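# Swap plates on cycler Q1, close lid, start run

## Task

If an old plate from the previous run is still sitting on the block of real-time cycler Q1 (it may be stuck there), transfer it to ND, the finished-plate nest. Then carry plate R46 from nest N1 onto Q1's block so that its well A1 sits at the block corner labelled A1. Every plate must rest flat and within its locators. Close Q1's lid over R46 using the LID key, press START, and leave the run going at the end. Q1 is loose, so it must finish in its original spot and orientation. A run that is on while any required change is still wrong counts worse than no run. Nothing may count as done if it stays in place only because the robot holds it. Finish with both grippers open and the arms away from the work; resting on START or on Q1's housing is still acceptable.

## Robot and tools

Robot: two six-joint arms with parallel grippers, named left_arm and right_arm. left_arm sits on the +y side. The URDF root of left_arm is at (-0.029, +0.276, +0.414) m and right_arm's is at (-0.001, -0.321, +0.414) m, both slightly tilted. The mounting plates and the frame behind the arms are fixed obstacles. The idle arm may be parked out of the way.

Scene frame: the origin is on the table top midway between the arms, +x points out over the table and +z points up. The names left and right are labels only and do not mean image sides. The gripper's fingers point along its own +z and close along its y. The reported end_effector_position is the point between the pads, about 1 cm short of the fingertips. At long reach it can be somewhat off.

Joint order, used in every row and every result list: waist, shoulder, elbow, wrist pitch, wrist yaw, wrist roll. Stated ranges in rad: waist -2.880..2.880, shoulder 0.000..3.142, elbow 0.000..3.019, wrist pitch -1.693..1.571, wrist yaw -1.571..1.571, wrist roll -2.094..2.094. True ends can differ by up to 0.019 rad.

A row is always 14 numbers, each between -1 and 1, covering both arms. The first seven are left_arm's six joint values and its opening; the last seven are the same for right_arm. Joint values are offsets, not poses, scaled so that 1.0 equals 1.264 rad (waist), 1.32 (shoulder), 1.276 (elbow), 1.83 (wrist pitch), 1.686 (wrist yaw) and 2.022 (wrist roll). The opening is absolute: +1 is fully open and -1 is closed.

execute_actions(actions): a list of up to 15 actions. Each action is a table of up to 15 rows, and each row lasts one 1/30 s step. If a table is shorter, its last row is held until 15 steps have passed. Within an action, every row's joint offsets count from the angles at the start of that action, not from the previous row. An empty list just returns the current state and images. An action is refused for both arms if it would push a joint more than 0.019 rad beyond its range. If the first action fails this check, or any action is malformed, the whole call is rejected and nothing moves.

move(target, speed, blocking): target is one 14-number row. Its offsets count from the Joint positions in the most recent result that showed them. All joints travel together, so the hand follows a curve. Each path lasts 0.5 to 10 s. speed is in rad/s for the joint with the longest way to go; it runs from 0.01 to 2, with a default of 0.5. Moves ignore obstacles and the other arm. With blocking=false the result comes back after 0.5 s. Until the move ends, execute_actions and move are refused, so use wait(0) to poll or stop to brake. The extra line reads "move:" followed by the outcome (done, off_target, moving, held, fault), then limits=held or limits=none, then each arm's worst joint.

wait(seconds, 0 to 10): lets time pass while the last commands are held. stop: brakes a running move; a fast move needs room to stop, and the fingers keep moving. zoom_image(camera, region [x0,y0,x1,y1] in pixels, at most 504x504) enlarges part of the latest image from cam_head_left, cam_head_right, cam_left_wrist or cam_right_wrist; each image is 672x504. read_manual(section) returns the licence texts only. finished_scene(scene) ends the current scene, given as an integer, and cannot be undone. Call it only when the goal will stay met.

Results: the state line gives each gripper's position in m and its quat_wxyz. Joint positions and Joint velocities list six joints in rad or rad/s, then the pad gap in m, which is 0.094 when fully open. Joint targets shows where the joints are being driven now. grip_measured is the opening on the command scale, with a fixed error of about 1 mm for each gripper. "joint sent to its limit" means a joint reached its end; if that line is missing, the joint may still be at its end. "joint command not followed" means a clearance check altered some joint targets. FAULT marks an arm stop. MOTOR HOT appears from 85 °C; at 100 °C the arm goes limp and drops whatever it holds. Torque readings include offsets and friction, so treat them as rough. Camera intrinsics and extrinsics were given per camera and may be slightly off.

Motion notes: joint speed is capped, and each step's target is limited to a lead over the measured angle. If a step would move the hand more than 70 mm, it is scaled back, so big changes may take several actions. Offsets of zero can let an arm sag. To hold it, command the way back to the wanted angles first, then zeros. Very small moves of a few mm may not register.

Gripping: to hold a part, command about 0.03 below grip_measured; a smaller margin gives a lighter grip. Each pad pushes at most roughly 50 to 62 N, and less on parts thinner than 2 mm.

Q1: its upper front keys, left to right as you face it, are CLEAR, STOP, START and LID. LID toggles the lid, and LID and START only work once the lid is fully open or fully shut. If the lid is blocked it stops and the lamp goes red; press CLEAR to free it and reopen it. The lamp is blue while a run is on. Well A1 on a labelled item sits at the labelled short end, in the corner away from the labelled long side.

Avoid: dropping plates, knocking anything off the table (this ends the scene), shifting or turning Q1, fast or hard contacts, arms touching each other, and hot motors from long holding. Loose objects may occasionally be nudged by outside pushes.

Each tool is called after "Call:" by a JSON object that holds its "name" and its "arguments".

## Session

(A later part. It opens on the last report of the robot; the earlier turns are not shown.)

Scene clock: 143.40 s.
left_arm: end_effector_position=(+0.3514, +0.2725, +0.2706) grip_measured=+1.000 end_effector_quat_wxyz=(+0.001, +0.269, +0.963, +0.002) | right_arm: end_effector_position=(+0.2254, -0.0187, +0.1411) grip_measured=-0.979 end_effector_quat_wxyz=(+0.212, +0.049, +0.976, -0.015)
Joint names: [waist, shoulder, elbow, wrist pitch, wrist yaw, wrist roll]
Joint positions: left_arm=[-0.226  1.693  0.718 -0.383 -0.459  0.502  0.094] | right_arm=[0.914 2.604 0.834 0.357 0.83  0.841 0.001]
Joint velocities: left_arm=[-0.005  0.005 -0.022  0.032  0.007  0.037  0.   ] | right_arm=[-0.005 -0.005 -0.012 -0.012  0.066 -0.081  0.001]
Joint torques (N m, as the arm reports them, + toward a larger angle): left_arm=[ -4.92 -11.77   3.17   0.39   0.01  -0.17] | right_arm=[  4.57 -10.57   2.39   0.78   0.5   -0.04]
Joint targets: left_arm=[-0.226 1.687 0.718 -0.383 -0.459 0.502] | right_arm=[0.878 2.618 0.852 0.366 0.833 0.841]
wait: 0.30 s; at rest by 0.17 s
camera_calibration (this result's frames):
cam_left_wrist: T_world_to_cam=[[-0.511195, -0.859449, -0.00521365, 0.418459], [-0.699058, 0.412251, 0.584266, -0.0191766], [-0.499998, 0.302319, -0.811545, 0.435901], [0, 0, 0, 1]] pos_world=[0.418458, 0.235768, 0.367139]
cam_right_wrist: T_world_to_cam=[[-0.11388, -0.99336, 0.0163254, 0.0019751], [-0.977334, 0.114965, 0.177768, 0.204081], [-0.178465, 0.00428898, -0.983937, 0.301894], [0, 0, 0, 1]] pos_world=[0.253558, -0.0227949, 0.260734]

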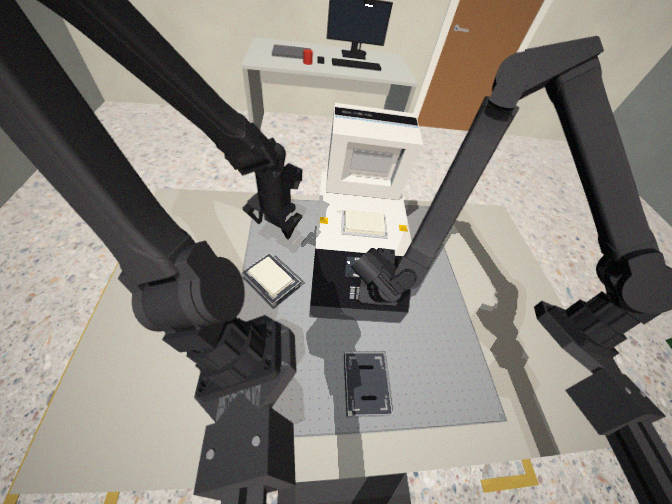

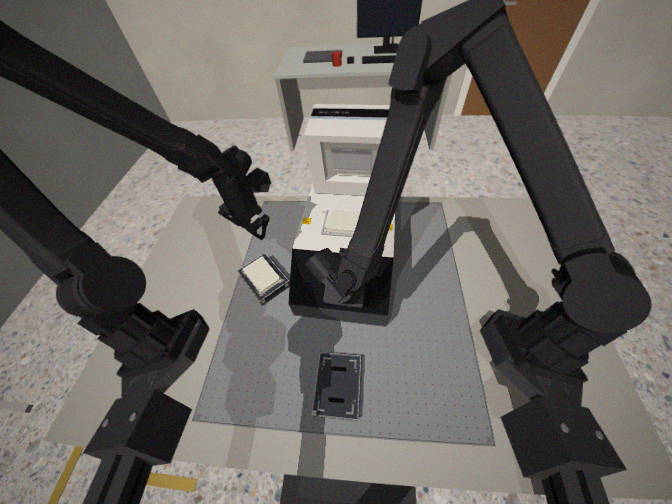

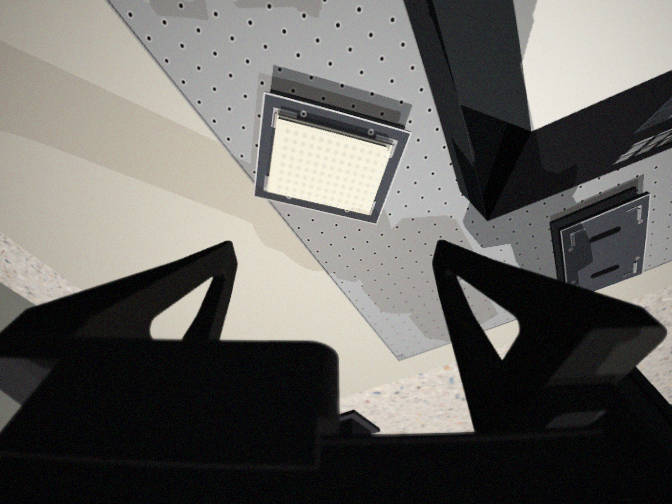

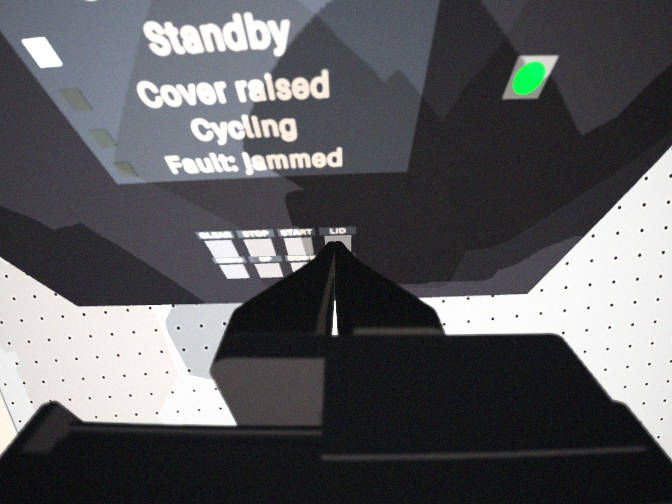

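Call:
{"name": "execute_actions", "arguments": {"actions": [[[0,-0.005,0,0,0,0,1,-0.015,0.003,0.006,0.005,0.001,0,-1],[0,-0.005,0,0,0,0,1,0,0.002,0.002,0.005,0.001,0,-1],[0,-0.005,0,0,0,0,1,0.008,0.002,0.002,0.005,0.001,0,-1],[0,-0.005,0,0,0,0,1,0.013,0.002,0.002,0.005,0.001,0,-1],[0,-0.005,0,0,0,0,1,0.017,0.002,0.003,0.005,0.001,0,-1],[0,-0.005,0,0,0,0,1,0.021,0.003,0.004,0.005,0.001,0,-1],[0,-0.005,0,0,0,0,1,0.025,0.004,0.006,0.005,0.001,0,-1],[0,-0.005,0,0,0,0,1,0.029,0.006,0.008,0.005,0.001,0,-1],[0,-0.005,0,0,0,0,1,0.032,0.007,0.011,0.005,0.001,0,-1],[0,-0.005,0,0,0,0,1,0.035,0.008,0.014,0.005,0.001,0,-1],[0,-0.005,0,0,0,0,1,0.0368,0.009,0.017,0.005,0.001,0,-1],[0,-0.005,0,0,0,0,1,0.0368,0.010,0.020,0.005,0.001,0,-1],[0,-0.005,0,0,0,0,1,0.0368,0.011,0.0225,0.005,0.001,0,-1],[0,-0.005,0,0,0,0,1,0.0368,0.012,0.0245,0.005,0.001,0,-1],[0,-0.005,0,0,0,0,1,0.0368,0.013,0.026,0.005,0.001,0,-1]]]}}

Call:
{"name": "wait", "arguments": {"seconds": 6}}

Scene clock: 144.33 s.
left_arm: end_effector_position=(+0.3514, +0.2725, +0.2706) grip_measured=+1.000 end_effector_quat_wxyz=(+0.001, +0.269, +0.963, +0.002) | right_arm: end_effector_position=(+0.2260, -0.0040, +0.1450) grip_measured=-0.979 end_effector_quat_wxyz=(+0.221, +0.043, +0.974, -0.004)
Joint names: [waist, shoulder, elbow, wrist pitch, wrist yaw, wrist roll]
Joint positions: left_arm=[-0.226  1.693  0.718 -0.383 -0.459  0.502  0.094] | right_arm=[0.94  2.609 0.853 0.357 0.83  0.841 0.001]
Joint velocities: left_arm=[-0.015 -0.015 -0.002  0.012  0.022 -0.022  0.   ] | right_arm=[ 0.044  0.024  0.11  -0.007  0.037  0.007  0.001]
Joint torques (N m, as the arm reports them, + toward a larger angle): left_arm=[ -4.92 -11.81   3.19   0.4    0.01  -0.17] | right_arm=[  9.67 -11.24   1.79   0.82   0.41  -0.04]
Joint targets: left_arm=[-0.226 1.687 0.718 -0.383 -0.459 0.502] | right_arm=[0.960 2.622 0.868 0.366 0.831 0.841]
camera_calibration (this result's frames):
cam_left_wrist: T_world_to_cam=[[-0.511195, -0.859449, -0.00521365, 0.418459], [-0.699058, 0.412251, 0.584266, -0.0191766], [-0.499998, 0.302319, -0.811545, 0.435901], [0, 0, 0, 1]] pos_world=[0.418458, 0.235768, 0.367139]
cam_right_wrist: T_world_to_cam=[[-0.0976973, -0.995212, -0.0029172, 0.0157077], [-0.982135, 0.0959392, 0.161882, 0.205641], [-0.160827, 0.0186805, -0.986806, 0.302209], [0, 0, 0, 1]] pos_world=[0.252105, -0.00974192, 0.264978]

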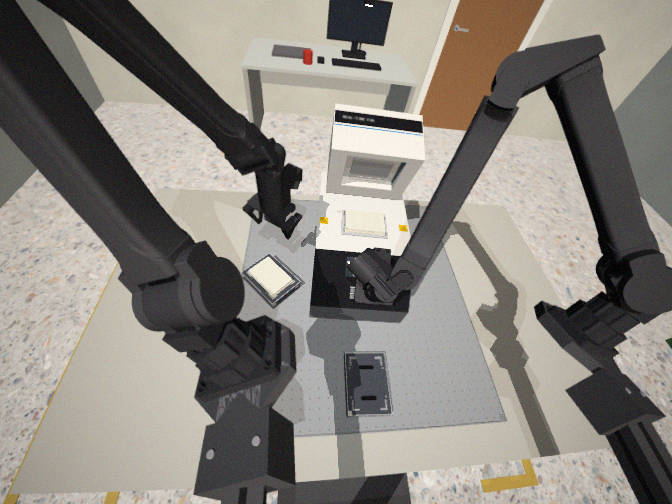

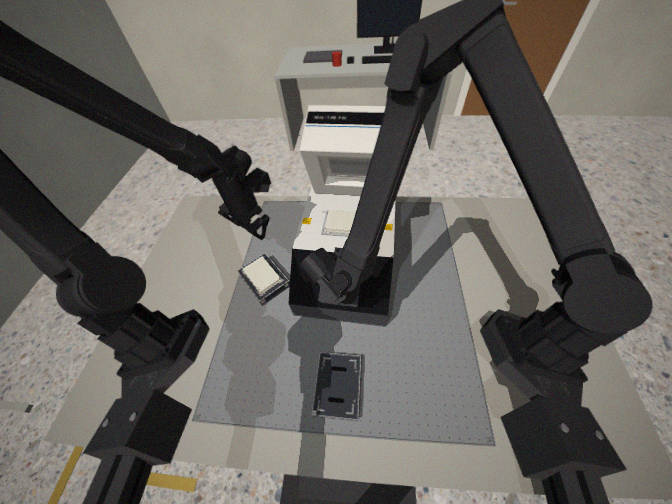

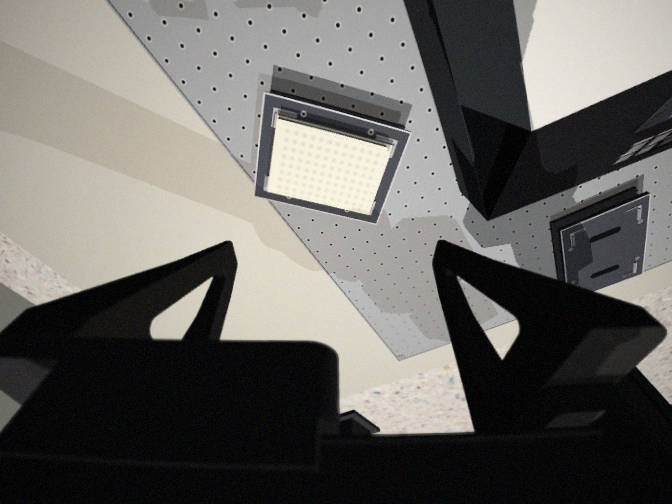

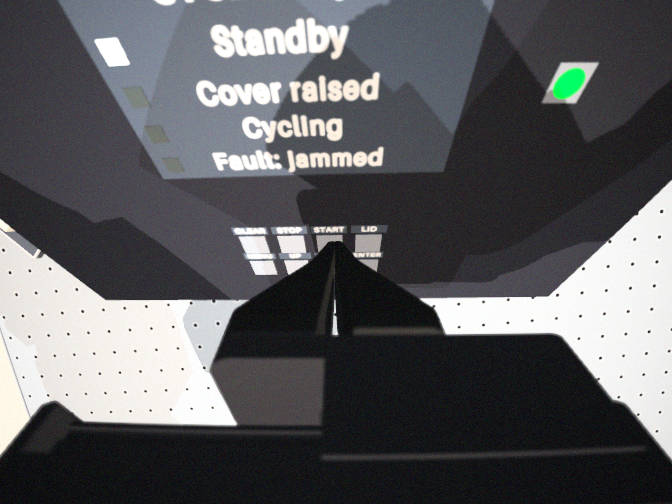

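Scene clock: 150.33 s.
left_arm: end_effector_position=(+0.3514, +0.2725, +0.2706) grip_measured=+1.000 end_effector_quat_wxyz=(+0.001, +0.269, +0.963, +0.002) | right_arm: end_effector_position=(+0.2277, -0.0006, +0.1448) grip_measured=-0.979 end_effector_quat_wxyz=(+0.222, +0.044, +0.974, -0.002)
Joint names: [waist, shoulder, elbow, wrist pitch, wrist yaw, wrist roll]
Joint positions: left_arm=[-0.226  1.693  0.718 -0.383 -0.459  0.502  0.094] | right_arm=[0.941 2.611 0.861 0.357 0.83  0.841 0.001]
Joint velocities: left_arm=[-0.015 -0.005  0.007  0.012  0.037  0.007  0.   ] | right_arm=[-0.015 -0.005 -0.012 -0.002 -0.022 -0.081  0.001]
Joint torques (N m, as the arm reports them, + toward a larger angle): left_arm=[ -4.98 -11.78   3.19   0.4    0.01  -0.17] | right_arm=[  9.72 -11.35   1.61   0.8    0.42  -0.04]
Joint targets: left_arm=[-0.226 1.687 0.718 -0.383 -0.459 0.502] | right_arm=[0.960 2.622 0.868 0.366 0.831 0.841]
wait: 6.00 s; at rest by 0.27 s
camera_calibration (this result's frames):
cam_left_wrist: T_world_to_cam=[[-0.511195, -0.859449, -0.00521365, 0.418459], [-0.699058, 0.412251, 0.584266, -0.0191766], [-0.499998, 0.302319, -0.811545, 0.435901], [0, 0, 0, 1]] pos_world=[0.418458, 0.235768, 0.367139]
cam_right_wrist: T_world_to_cam=[[-0.0992673, -0.995031, -0.00772421, 0.0203342], [-0.98252, 0.0967848, 0.159017, 0.207535], [-0.157479, 0.0233744, -0.987246, 0.301542], [0, 0, 0, 1]] pos_world=[0.253413, -0.00690145, 0.264852]

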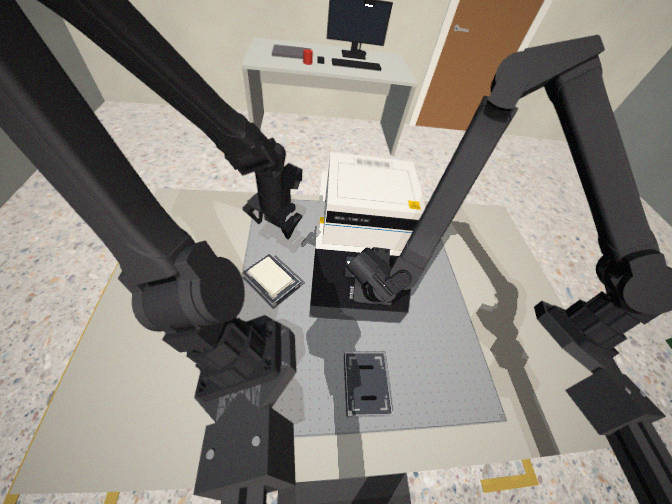

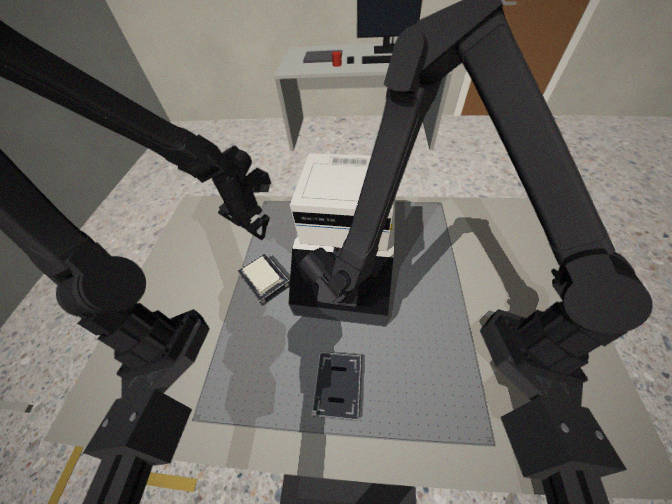

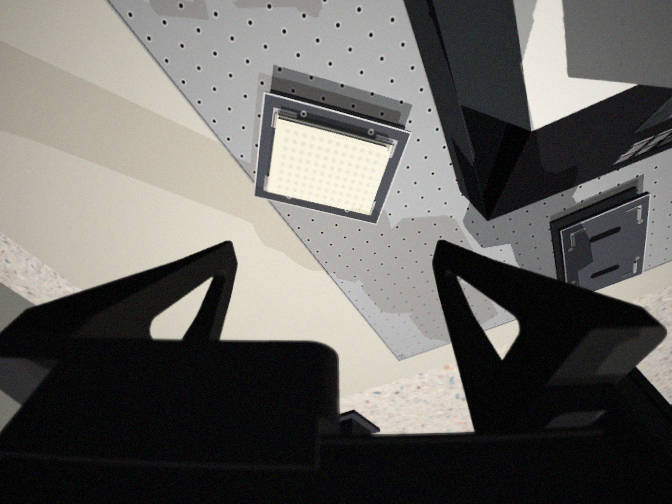

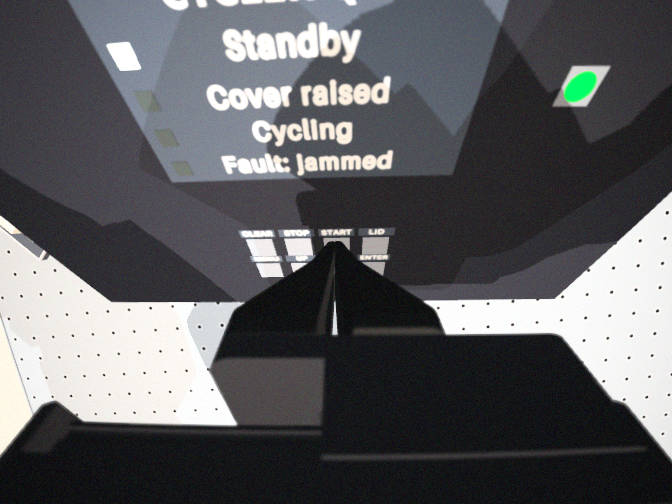

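Call:
{"name": "wait", "arguments": {"seconds": 3}}

Scene clock: 153.50 s.
left_arm: end_effector_position=(+0.3514, +0.2725, +0.2706) grip_measured=+1.000 end_effector_quat_wxyz=(+0.001, +0.269, +0.963, +0.002) | right_arm: end_effector_position=(+0.2277, -0.0006, +0.1448) grip_measured=-0.979 end_effector_quat_wxyz=(+0.222, +0.044, +0.974, -0.002)
Joint names: [waist, shoulder, elbow, wrist pitch, wrist yaw, wrist roll]
Joint positions: left_arm=[-0.226  1.693  0.718 -0.383 -0.459  0.502  0.094] | right_arm=[0.941 2.611 0.861 0.357 0.83  0.841 0.001]
Joint velocities: left_arm=[-0.005 -0.015 -0.007 -0.007 -0.081 -0.037  0.   ] | right_arm=[-0.024 -0.005 -0.012  0.002 -0.022 -0.007  0.002]
Joint torques (N m, as the arm reports them, + toward a larger angle): left_arm=[ -4.94 -11.76   3.17   0.39   0.01  -0.17] | right_arm=[  9.75 -11.28   1.62   0.81   0.42  -0.04]
Joint targets: left_arm=[-0.226 1.687 0.718 -0.383 -0.459 0.502] | right_arm=[0.960 2.622 0.868 0.366 0.831 0.841]
wait: 3.00 s; at rest from the start
camera_calibration (this result's frames):
cam_left_wrist: T_world_to_cam=[[-0.511195, -0.859449, -0.00521365, 0.418459], [-0.699058, 0.412251, 0.584266, -0.0191766], [-0.499998, 0.302319, -0.811545, 0.435901], [0, 0, 0, 1]] pos_world=[0.418458, 0.235768, 0.367139]
cam_right_wrist: T_world_to_cam=[[-0.0992673, -0.995031, -0.00772421, 0.0203342], [-0.98252, 0.0967848, 0.159017, 0.207535], [-0.157479, 0.0233744, -0.987246, 0.301542], [0, 0, 0, 1]] pos_world=[0.253413, -0.00690145, 0.264852]

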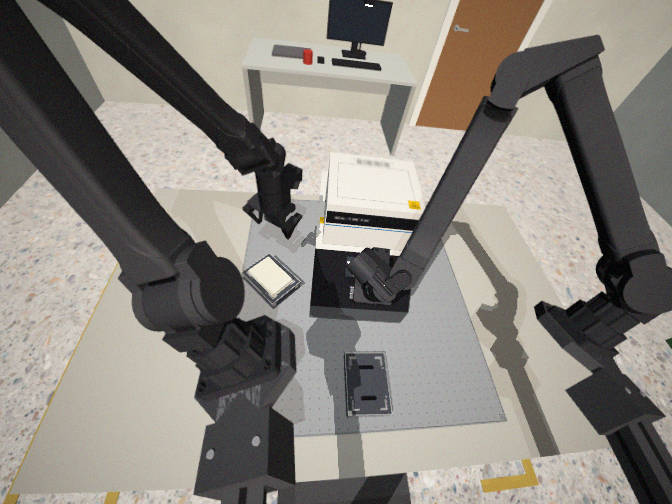

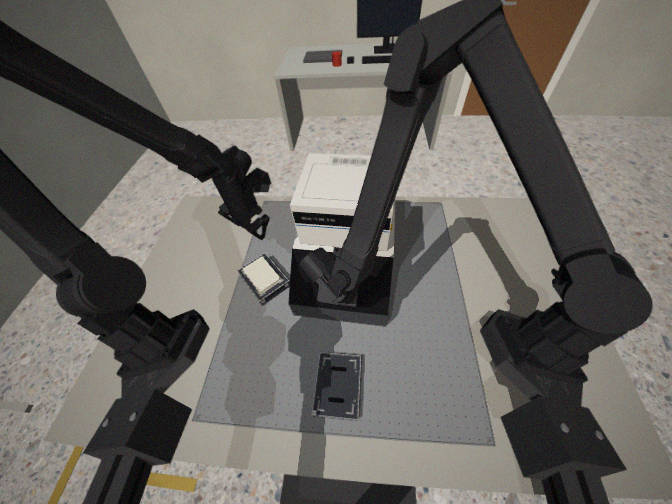

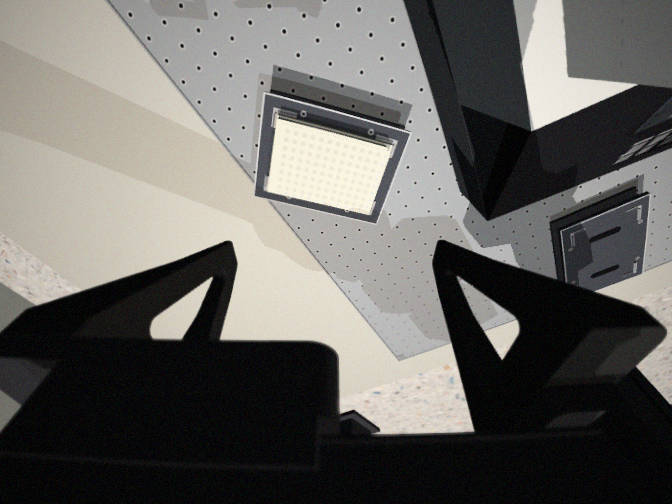

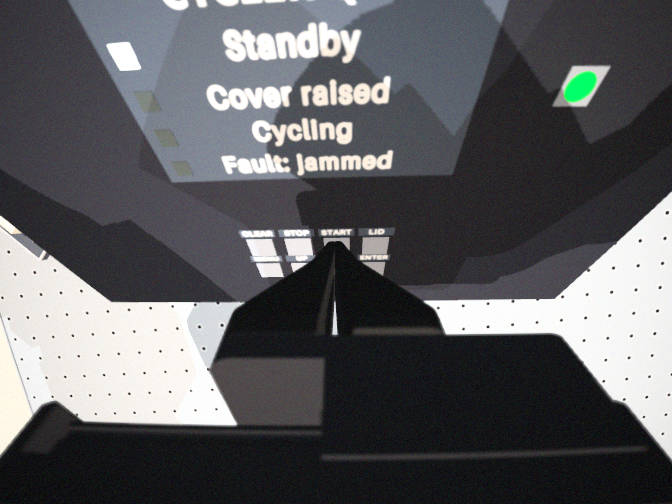

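Call:
{"name": "execute_actions", "arguments": {"actions": [[[0,-0.005,0,0,0,0,1,0.008,0.0095,0.0055,0.005,0.001,0,-1],[0,-0.005,0,0,0,0,1,0.002,0.0105,0.006,0.005,0.001,0,-1],[0,-0.005,0,0,0,0,1,-0.003,0.0115,0.0065,0.005,0.001,0,-1],[0,-0.005,0,0,0,0,1,-0.006,0.0125,0.0072,0.005,0.001,0,-1],[0,-0.005,0,0,0,0,1,-0.008,0.0135,0.008,0.005,0.001,0,-1],[0,-0.005,0,0,0,0,1,-0.010,0.0145,0.0088,0.005,0.001,0,-1],[0,-0.005,0,0,0,0,1,-0.0115,0.015,0.0096,0.005,0.001,0,-1],[0,-0.005,0,0,0,0,1,-0.013,0.0153,0.0105,0.005,0.001,0,-1],[0,-0.005,0,0,0,0,1,-0.0155,0.0156,0.0117,0.005,0.001,0,-1],[0,-0.005,0,0,0,0,1,-0.018,0.016,0.0129,0.005,0.001,0,-1],[0,-0.005,0,0,0,0,1,-0.0205,0.0163,0.0141,0.005,0.001,0,-1],[0,-0.005,0,0,0,0,1,-0.023,0.0166,0.0153,0.005,0.001,0,-1],[0,-0.005,0,0,0,0,1,-0.026,0.017,0.0165,0.005,0.001,0,-1],[0,-0.005,0,0,0,0,1,-0.029,0.017,0.0178,0.005,0.001,0,-1],[0,-0.005,0,0,0,0,1,-0.0315,0.017,0.019,0.005,0.001,0,-1]]]}}

Call:
{"name": "wait", "arguments": {"seconds": 0.3}}

Scene clock: 154.40 s.
left_arm: end_effector_position=(+0.3514, +0.2725, +0.2706) grip_measured=+1.000 end_effector_quat_wxyz=(+0.001, +0.269, +0.963, +0.002) | right_arm: end_effector_position=(+0.2255, -0.0024, +0.1401) grip_measured=-0.979 end_effector_quat_wxyz=(+0.219, +0.043, +0.975, -0.005)
Joint names: [waist, shoulder, elbow, wrist pitch, wrist yaw, wrist roll]
Joint positions: left_arm=[-0.226  1.693  0.718 -0.383 -0.459  0.502  0.094] | right_arm=[0.937 2.623 0.865 0.357 0.829 0.841 0.001]
Joint velocities: left_arm=[-0.015  0.005 -0.007 -0.012 -0.051 -0.095  0.   ] | right_arm=[-0.044 -0.005  0.007  0.002 -0.022  0.022  0.   ]
Joint torques (N m, as the arm reports them, + toward a larger angle): left_arm=[ -4.94 -11.74   3.18   0.39   0.01  -0.17] | right_arm=[  5.31 -11.24   2.68   0.73   0.49  -0.04]
Joint targets: left_arm=[-0.226 1.687 0.718 -0.383 -0.459 0.502] | right_arm=[0.901 2.634 0.886 0.366 0.832 0.841]
camera_calibration (this result's frames):
cam_left_wrist: T_world_to_cam=[[-0.511195, -0.859449, -0.00521365, 0.418459], [-0.699058, 0.412251, 0.584266, -0.0191766], [-0.499998, 0.302319, -0.811545, 0.435901], [0, 0, 0, 1]] pos_world=[0.418458, 0.235768, 0.367139]
cam_right_wrist: T_world_to_cam=[[-0.0991112, -0.995076, -0.000642657, 0.0172865], [-0.981527, 0.0976555, 0.164523, 0.205208], [-0.16365, 0.0169368, -0.986373, 0.29782], [0, 0, 0, 1]] pos_world=[0.251869, -0.00788243, 0.260011]

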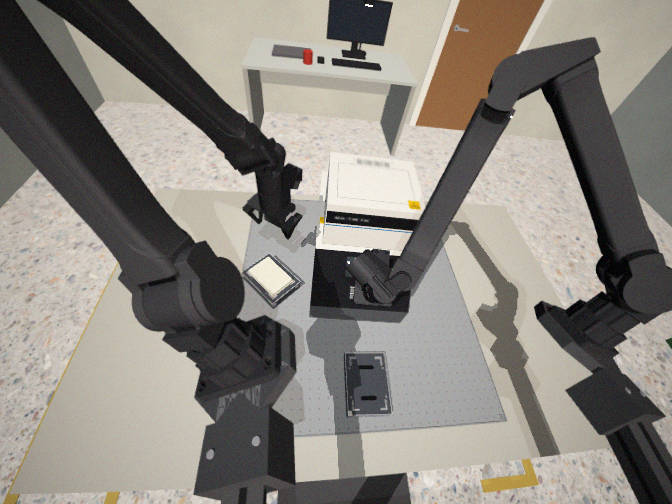

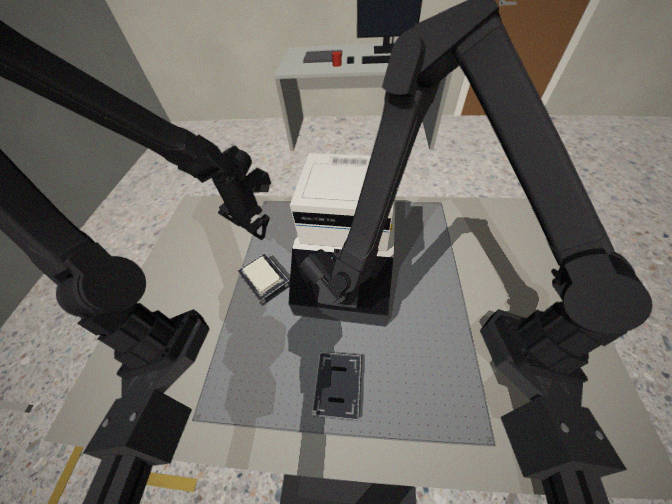

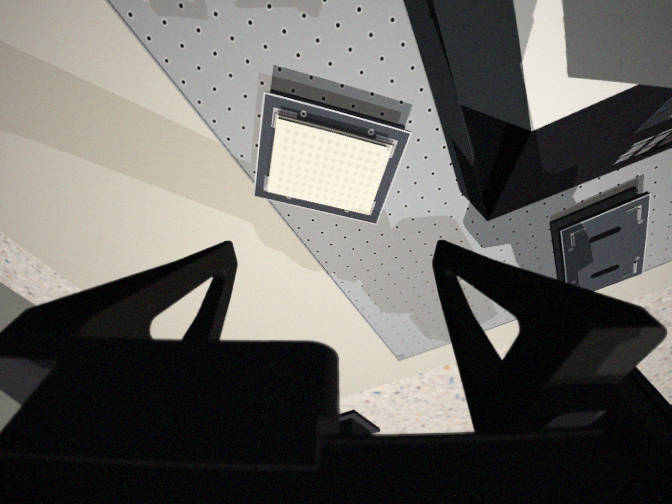

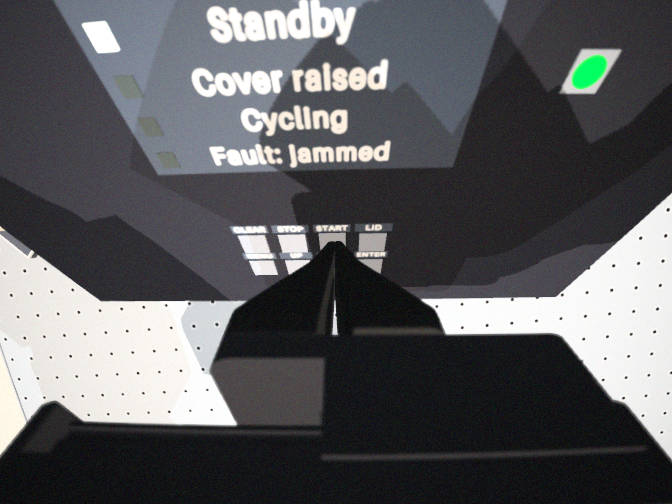

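Scene clock: 154.70 s.
left_arm: end_effector_position=(+0.3514, +0.2725, +0.2706) grip_measured=+1.000 end_effector_quat_wxyz=(+0.001, +0.269, +0.963, +0.002) | right_arm: end_effector_position=(+0.2256, -0.0023, +0.1399) grip_measured=-0.979 end_effector_quat_wxyz=(+0.219, +0.044, +0.975, -0.005)
Joint names: [waist, shoulder, elbow, wrist pitch, wrist yaw, wrist roll]
Joint positions: left_arm=[-0.226  1.693  0.718 -0.383 -0.459  0.502  0.094] | right_arm=[0.936 2.623 0.866 0.357 0.829 0.841 0.001]
Joint velocities: left_arm=[ 0.005 -0.005 -0.002 -0.017  0.081  0.007  0.   ] | right_arm=[-0.005  0.015 -0.002  0.007  0.037  0.022  0.   ]
Joint torques (N m, as the arm reports them, + toward a larger angle): left_arm=[ -4.93 -11.73   3.18   0.4    0.01  -0.17] | right_arm=[  4.78 -11.24   2.8    0.79   0.5   -0.04]
Joint targets: left_arm=[-0.226 1.687 0.718 -0.383 -0.459 0.502] | right_arm=[0.901 2.634 0.886 0.366 0.832 0.841]
wait: 0.30 s; at rest by 0.17 s
camera_calibration (this result's frames):
cam_left_wrist: T_world_to_cam=[[-0.511195, -0.859449, -0.00521365, 0.418459], [-0.699058, 0.412251, 0.584266, -0.0191766], [-0.499998, 0.302319, -0.811545, 0.435901], [0, 0, 0, 1]] pos_world=[0.418458, 0.235768, 0.367139]
cam_right_wrist: T_world_to_cam=[[-0.0997296, -0.995014, -0.0011538, 0.0175714], [-0.981363, 0.0981698, 0.165195, 0.205276], [-0.164258, 0.0176072, -0.98626, 0.297817], [0, 0, 0, 1]] pos_world=[0.252122, -0.00791192, 0.259835]

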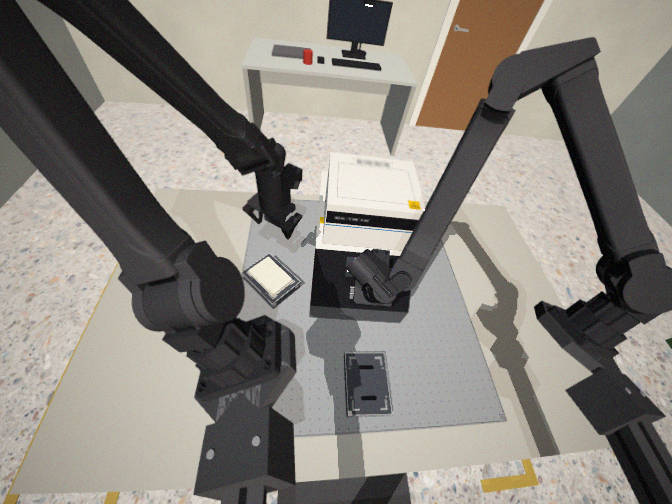

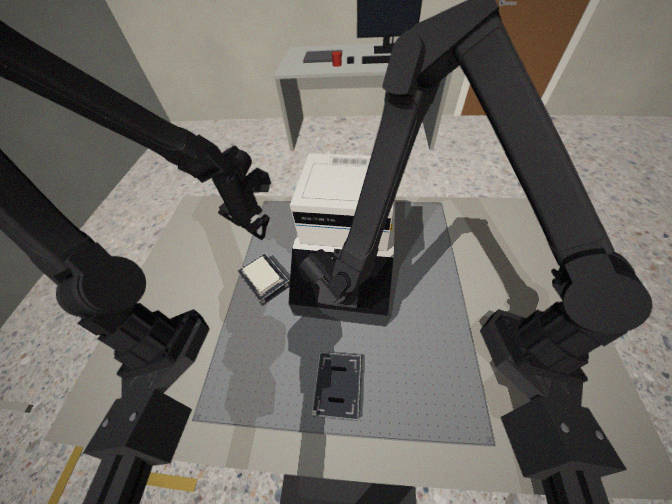

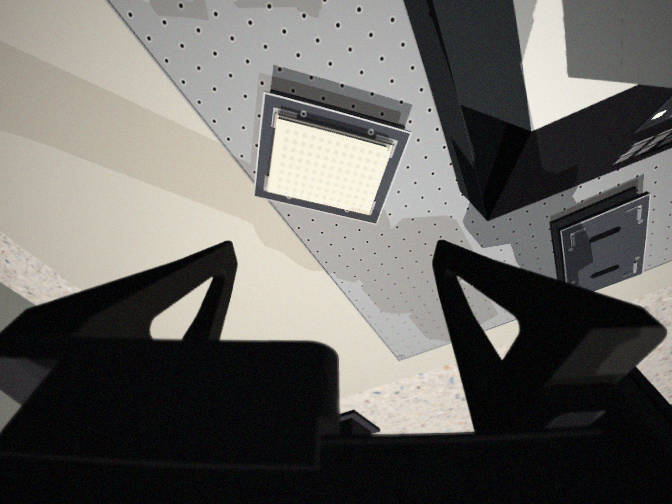

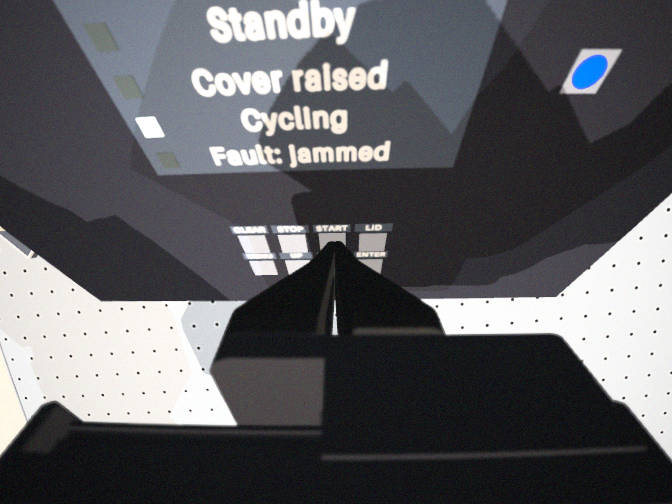

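Call:
{"name": "execute_actions", "arguments": {"actions": [[[0,-0.005,0,0,0,0,1,-0.015,0.003,0.008,0.005,0.001,0,-1],[0,-0.005,0,0,0,0,1,0,-0.003,0.003,0.005,0.001,0,-1],[0,-0.005,0,0,0,0,1,0.010,-0.008,0,0.005,0.001,0,-1],[0,-0.005,0,0,0,0,1,0.015,-0.012,-0.002,0.005,0.001,0,-1],[0,-0.005,0,0,0,0,1,0.019,-0.014,-0.005,0.005,0.001,0,-1],[0,-0.005,0,0,0,0,1,0.023,-0.016,-0.008,0.005,0.001,0,-1],[0,-0.005,0,0,0,0,1,0.027,-0.018,-0.011,0.005,0.001,0,-1],[0,-0.005,0,0,0,0,1,0.031,-0.020,-0.014,0.005,0.001,0,-1],[0,-0.005,0,0,0,0,1,0.035,-0.022,-0.017,0.005,0.001,0,-1],[0,-0.005,0,0,0,0,1,0.039,-0.024,-0.020,0.005,0.001,0,-1],[0,-0.005,0,0,0,0,1,0.043,-0.026,-0.023,0.005,0.001,0,-1],[0,-0.005,0,0,0,0,1,0.047,-0.028,-0.026,0.005,0.001,0,-1],[0,-0.005,0,0,0,0,1,0.050,-0.030,-0.029,0.005,0.001,0,-1],[0,-0.005,0,0,0,0,1,0.053,-0.032,-0.032,0.005,0.001,0,-1],[0,-0.005,0,0,0,0,1,0.054,-0.033,-0.034,0.005,0.001,0,-1]]]}}

Call:
{"name": "wait", "arguments": {"seconds": 0.5}}

Scene clock: 155.63 s.
left_arm: end_effector_position=(+0.3514, +0.2725, +0.2706) grip_measured=+1.000 end_effector_quat_wxyz=(+0.001, +0.269, +0.963, +0.002) | right_arm: end_effector_position=(+0.2117, -0.0044, +0.1494) grip_measured=-0.979 end_effector_quat_wxyz=(+0.222, +0.021, +0.975, -0.002)
Joint names: [waist, shoulder, elbow, wrist pitch, wrist yaw, wrist roll]
Joint positions: left_arm=[-0.226  1.693  0.718 -0.383 -0.459  0.502  0.094] | right_arm=[0.976 2.611 0.832 0.357 0.829 0.841 0.001]
Joint velocities: left_arm=[-0.005  0.005 -0.002 -0.017  0.007 -0.066  0.   ] | right_arm=[ 0.151 -0.083 -0.11   0.002  0.022 -0.066  0.001]
Joint torques (N m, as the arm reports them, + toward a larger angle): left_arm=[ -4.96 -11.77   3.18   0.41   0.01  -0.17] | right_arm=[  9.58 -13.25   0.7    0.76   0.43  -0.04]
Joint targets: left_arm=[-0.226 1.687 0.718 -0.383 -0.459 0.502] | right_arm=[1.004 2.580 0.822 0.366 0.830 0.841]
camera_calibration (this result's frames):
cam_left_wrist: T_world_to_cam=[[-0.511195, -0.859449, -0.00521365, 0.418459], [-0.699058, 0.412251, 0.584266, -0.0191766], [-0.499998, 0.302319, -0.811545, 0.435901], [0, 0, 0, 1]] pos_world=[0.418458, 0.235768, 0.367139]
cam_right_wrist: T_world_to_cam=[[-0.0549671, -0.998481, 0.0038272, 0.00387951], [-0.985638, 0.0548723, 0.159709, 0.191817], [-0.159677, 0.00500652, -0.987157, 0.303985], [0, 0, 0, 1]] pos_world=[0.237815, -0.00817373, 0.269431]

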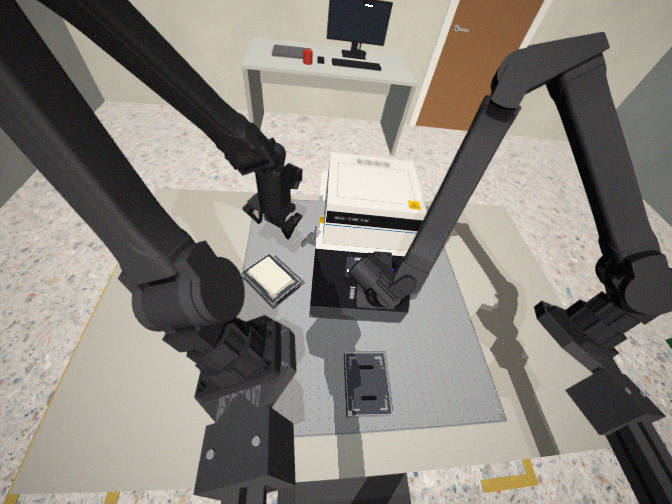

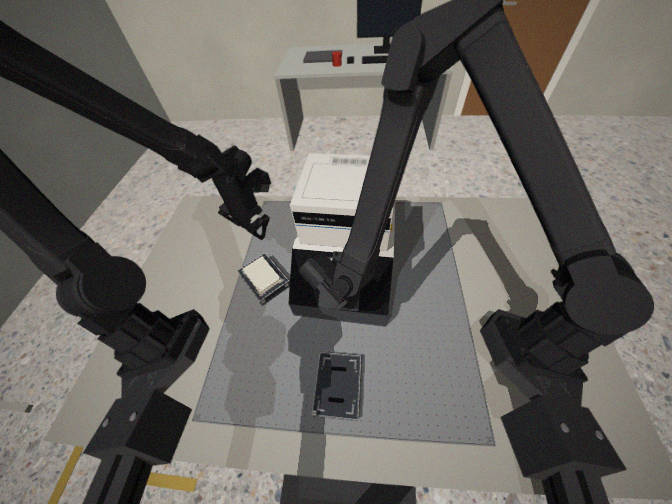

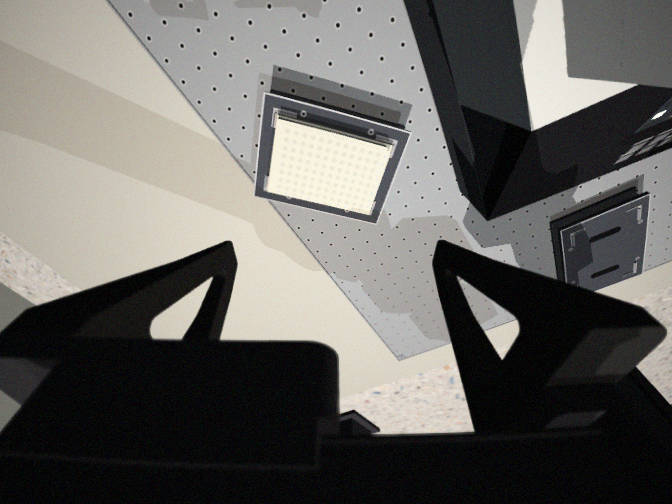

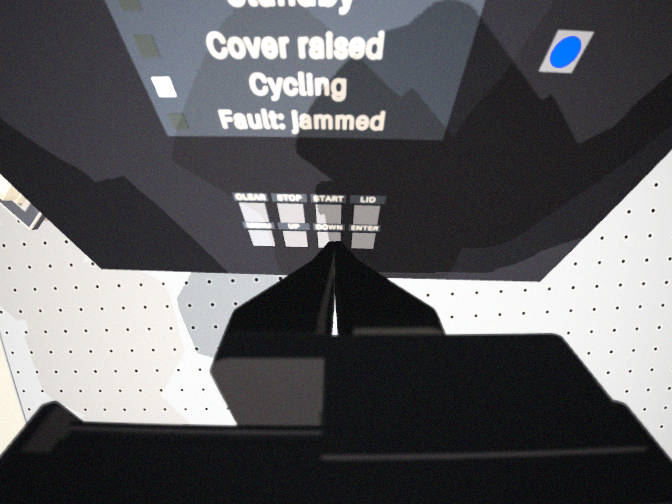

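Scene clock: 156.13 s.
left_arm: end_effector_position=(+0.3514, +0.2725, +0.2706) grip_measured=+1.000 end_effector_quat_wxyz=(+0.001, +0.269, +0.963, +0.002) | right_arm: end_effector_position=(+0.2102, -0.0023, +0.1538) grip_measured=-0.979 end_effector_quat_wxyz=(+0.225, +0.017, +0.974, +0.001)
Joint names: [waist, shoulder, elbow, wrist pitch, wrist yaw, wrist roll]
Joint positions: left_arm=[-0.226  1.693  0.718 -0.383 -0.459  0.502  0.094] | right_arm=[0.989 2.604 0.826 0.357 0.829 0.841 0.001]
Joint velocities: left_arm=[-0.005 -0.015 -0.022  0.002  0.022 -0.11   0.   ] | right_arm=[ 0.005 -0.015 -0.002  0.002 -0.022 -0.007  0.   ]
Joint torques (N m, as the arm reports them, + toward a larger angle): left_arm=[ -4.93 -11.79   3.19   0.39   0.01  -0.17] | right_arm=[  8.76 -13.41   0.58   0.81   0.43  -0.04]
Joint targets: left_arm=[-0.226 1.687 0.718 -0.383 -0.459 0.502] | right_arm=[1.004 2.580 0.822 0.366 0.830 0.841]
wait: 0.50 s; at rest by 0.30 s
camera_calibration (this result's frames):
cam_left_wrist: T_world_to_cam=[[-0.511195, -0.859449, -0.00521365, 0.418459], [-0.699058, 0.412251, 0.584266, -0.0191766], [-0.499998, 0.302319, -0.811545, 0.435901], [0, 0, 0, 1]] pos_world=[0.418458, 0.235768, 0.367139]
cam_right_wrist: T_world_to_cam=[[-0.0446125, -0.999004, -0.00105007, 0.00441574], [-0.987038, 0.0439159, 0.154358, 0.190526], [-0.154159, 0.00792278, -0.988014, 0.307103], [0, 0, 0, 1]] pos_world=[0.235596, -0.00638889, 0.274018]

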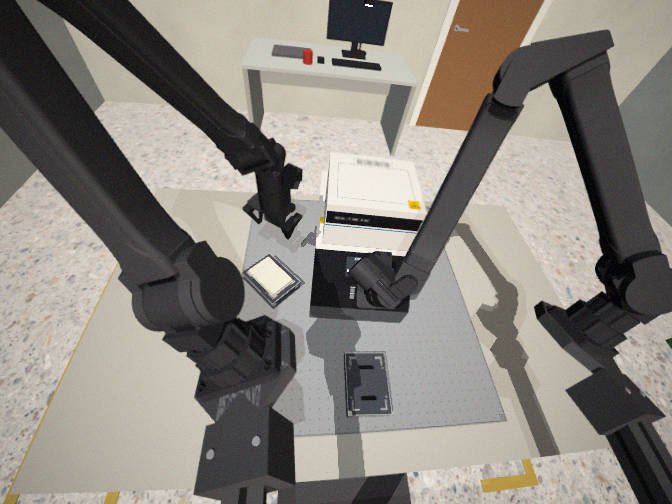

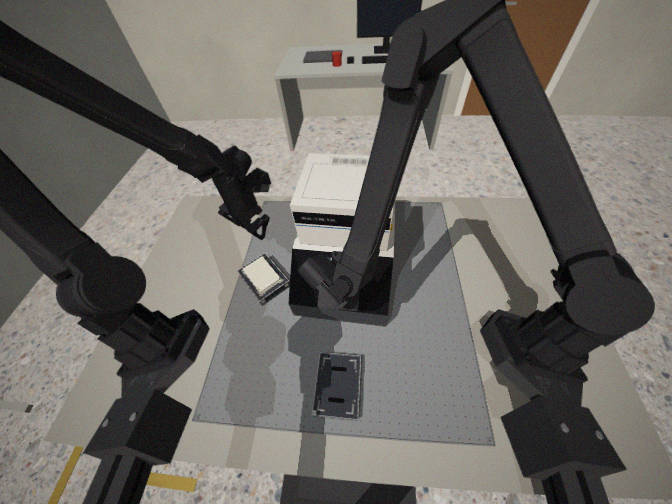

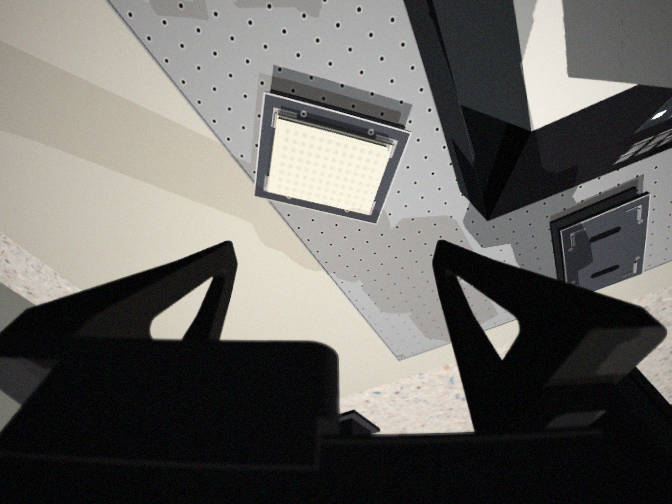

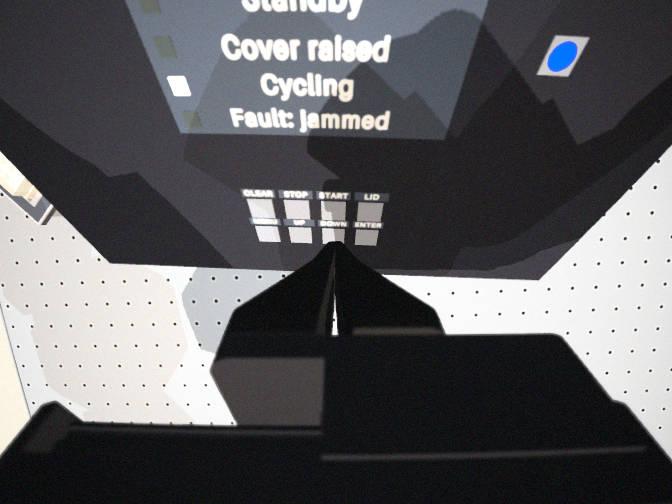

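Call:
{"name": "execute_actions", "arguments": {"actions": []}}

Scene clock: 157.23 s.
left_arm: end_effector_position=(+0.3514, +0.2725, +0.2706) grip_measured=+1.000 end_effector_quat_wxyz=(+0.001, +0.269, +0.963, +0.002) | right_arm: end_effector_position=(+0.2102, -0.0023, +0.1538) grip_measured=-0.979 end_effector_quat_wxyz=(+0.225, +0.017, +0.974, +0.001)
Joint names: [waist, shoulder, elbow, wrist pitch, wrist yaw, wrist roll]
Joint positions: left_arm=[-0.226  1.693  0.718 -0.383 -0.459  0.502  0.094] | right_arm=[0.989 2.604 0.826 0.357 0.829 0.841 0.001]
Joint velocities: left_arm=[-0.005  0.005  0.002 -0.017 -0.081  0.022  0.   ] | right_arm=[ 0.005 -0.005 -0.002  0.007  0.022  0.022 -0.   ]
Joint torques (N m, as the arm reports them, + toward a larger angle): left_arm=[ -4.95 -11.78   3.18   0.4    0.01  -0.17] | right_arm=[  9.15 -13.67   0.63   0.81   0.43  -0.04]
Joint targets: left_arm=[-0.226 1.687 0.718 -0.383 -0.459 0.502] | right_arm=[1.004 2.580 0.822 0.366 0.830 0.841]
camera_calibration (this result's frames):
cam_left_wrist: T_world_to_cam=[[-0.511195, -0.859449, -0.00521365, 0.418459], [-0.699058, 0.412251, 0.584266, -0.0191766], [-0.499998, 0.302319, -0.811545, 0.435901], [0, 0, 0, 1]] pos_world=[0.418458, 0.235768, 0.367139]
cam_right_wrist: T_world_to_cam=[[-0.0446125, -0.999004, -0.00105007, 0.00441574], [-0.987038, 0.0439159, 0.154358, 0.190526], [-0.154159, 0.00792278, -0.988014, 0.307103], [0, 0, 0, 1]] pos_world=[0.235596, -0.00638889, 0.274018]

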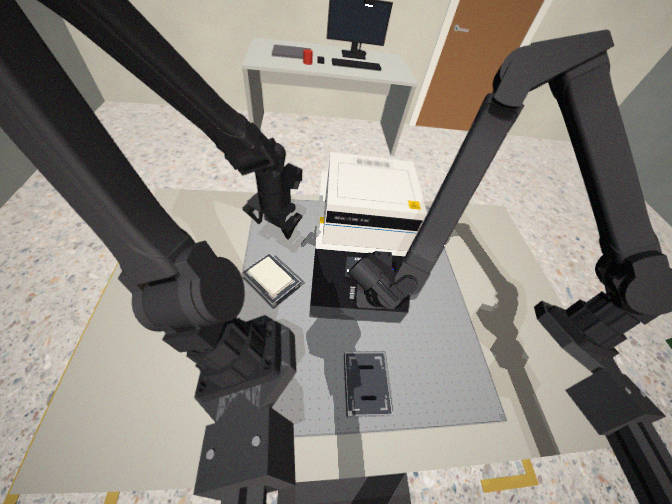

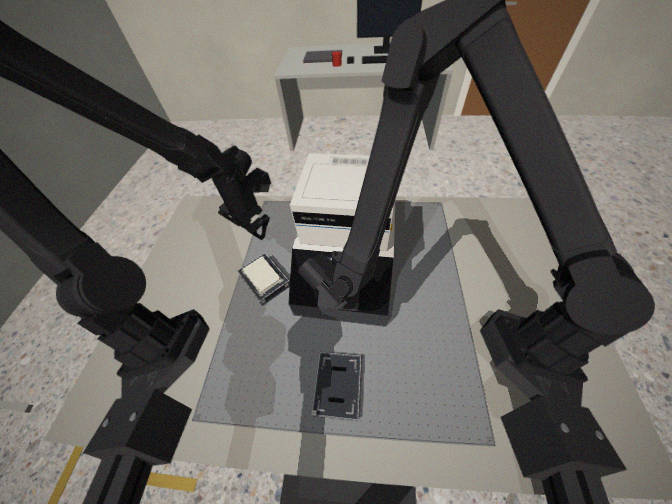

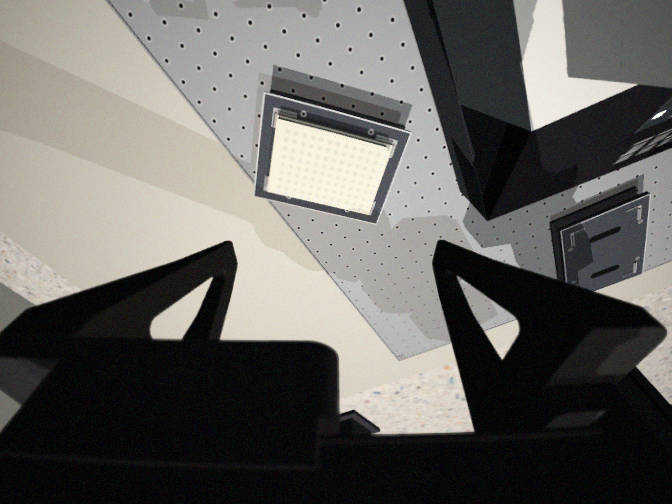

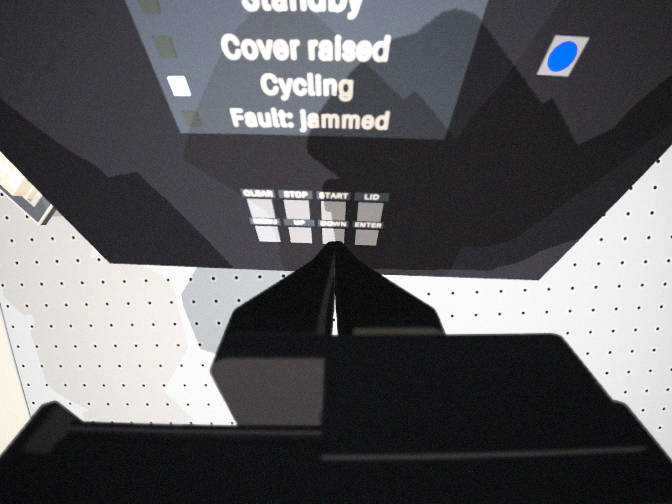

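Call:
{"name": "zoom_image", "arguments": {"camera": "cam_left_wrist", "region": [230, 50, 430, 240]}}

Region (230, 50, 430, 240) of cam_left_wrist's 672x504 image, scaled by 2.520, with more detail than that image has; it fills the top 479 rows of this view, and the rest is white.

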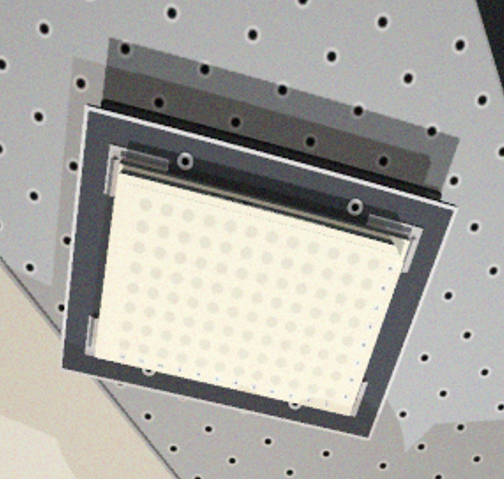

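Call:
{"name": "finished_scene", "arguments": {"scene": 1}}

The scene is finished: the task was done.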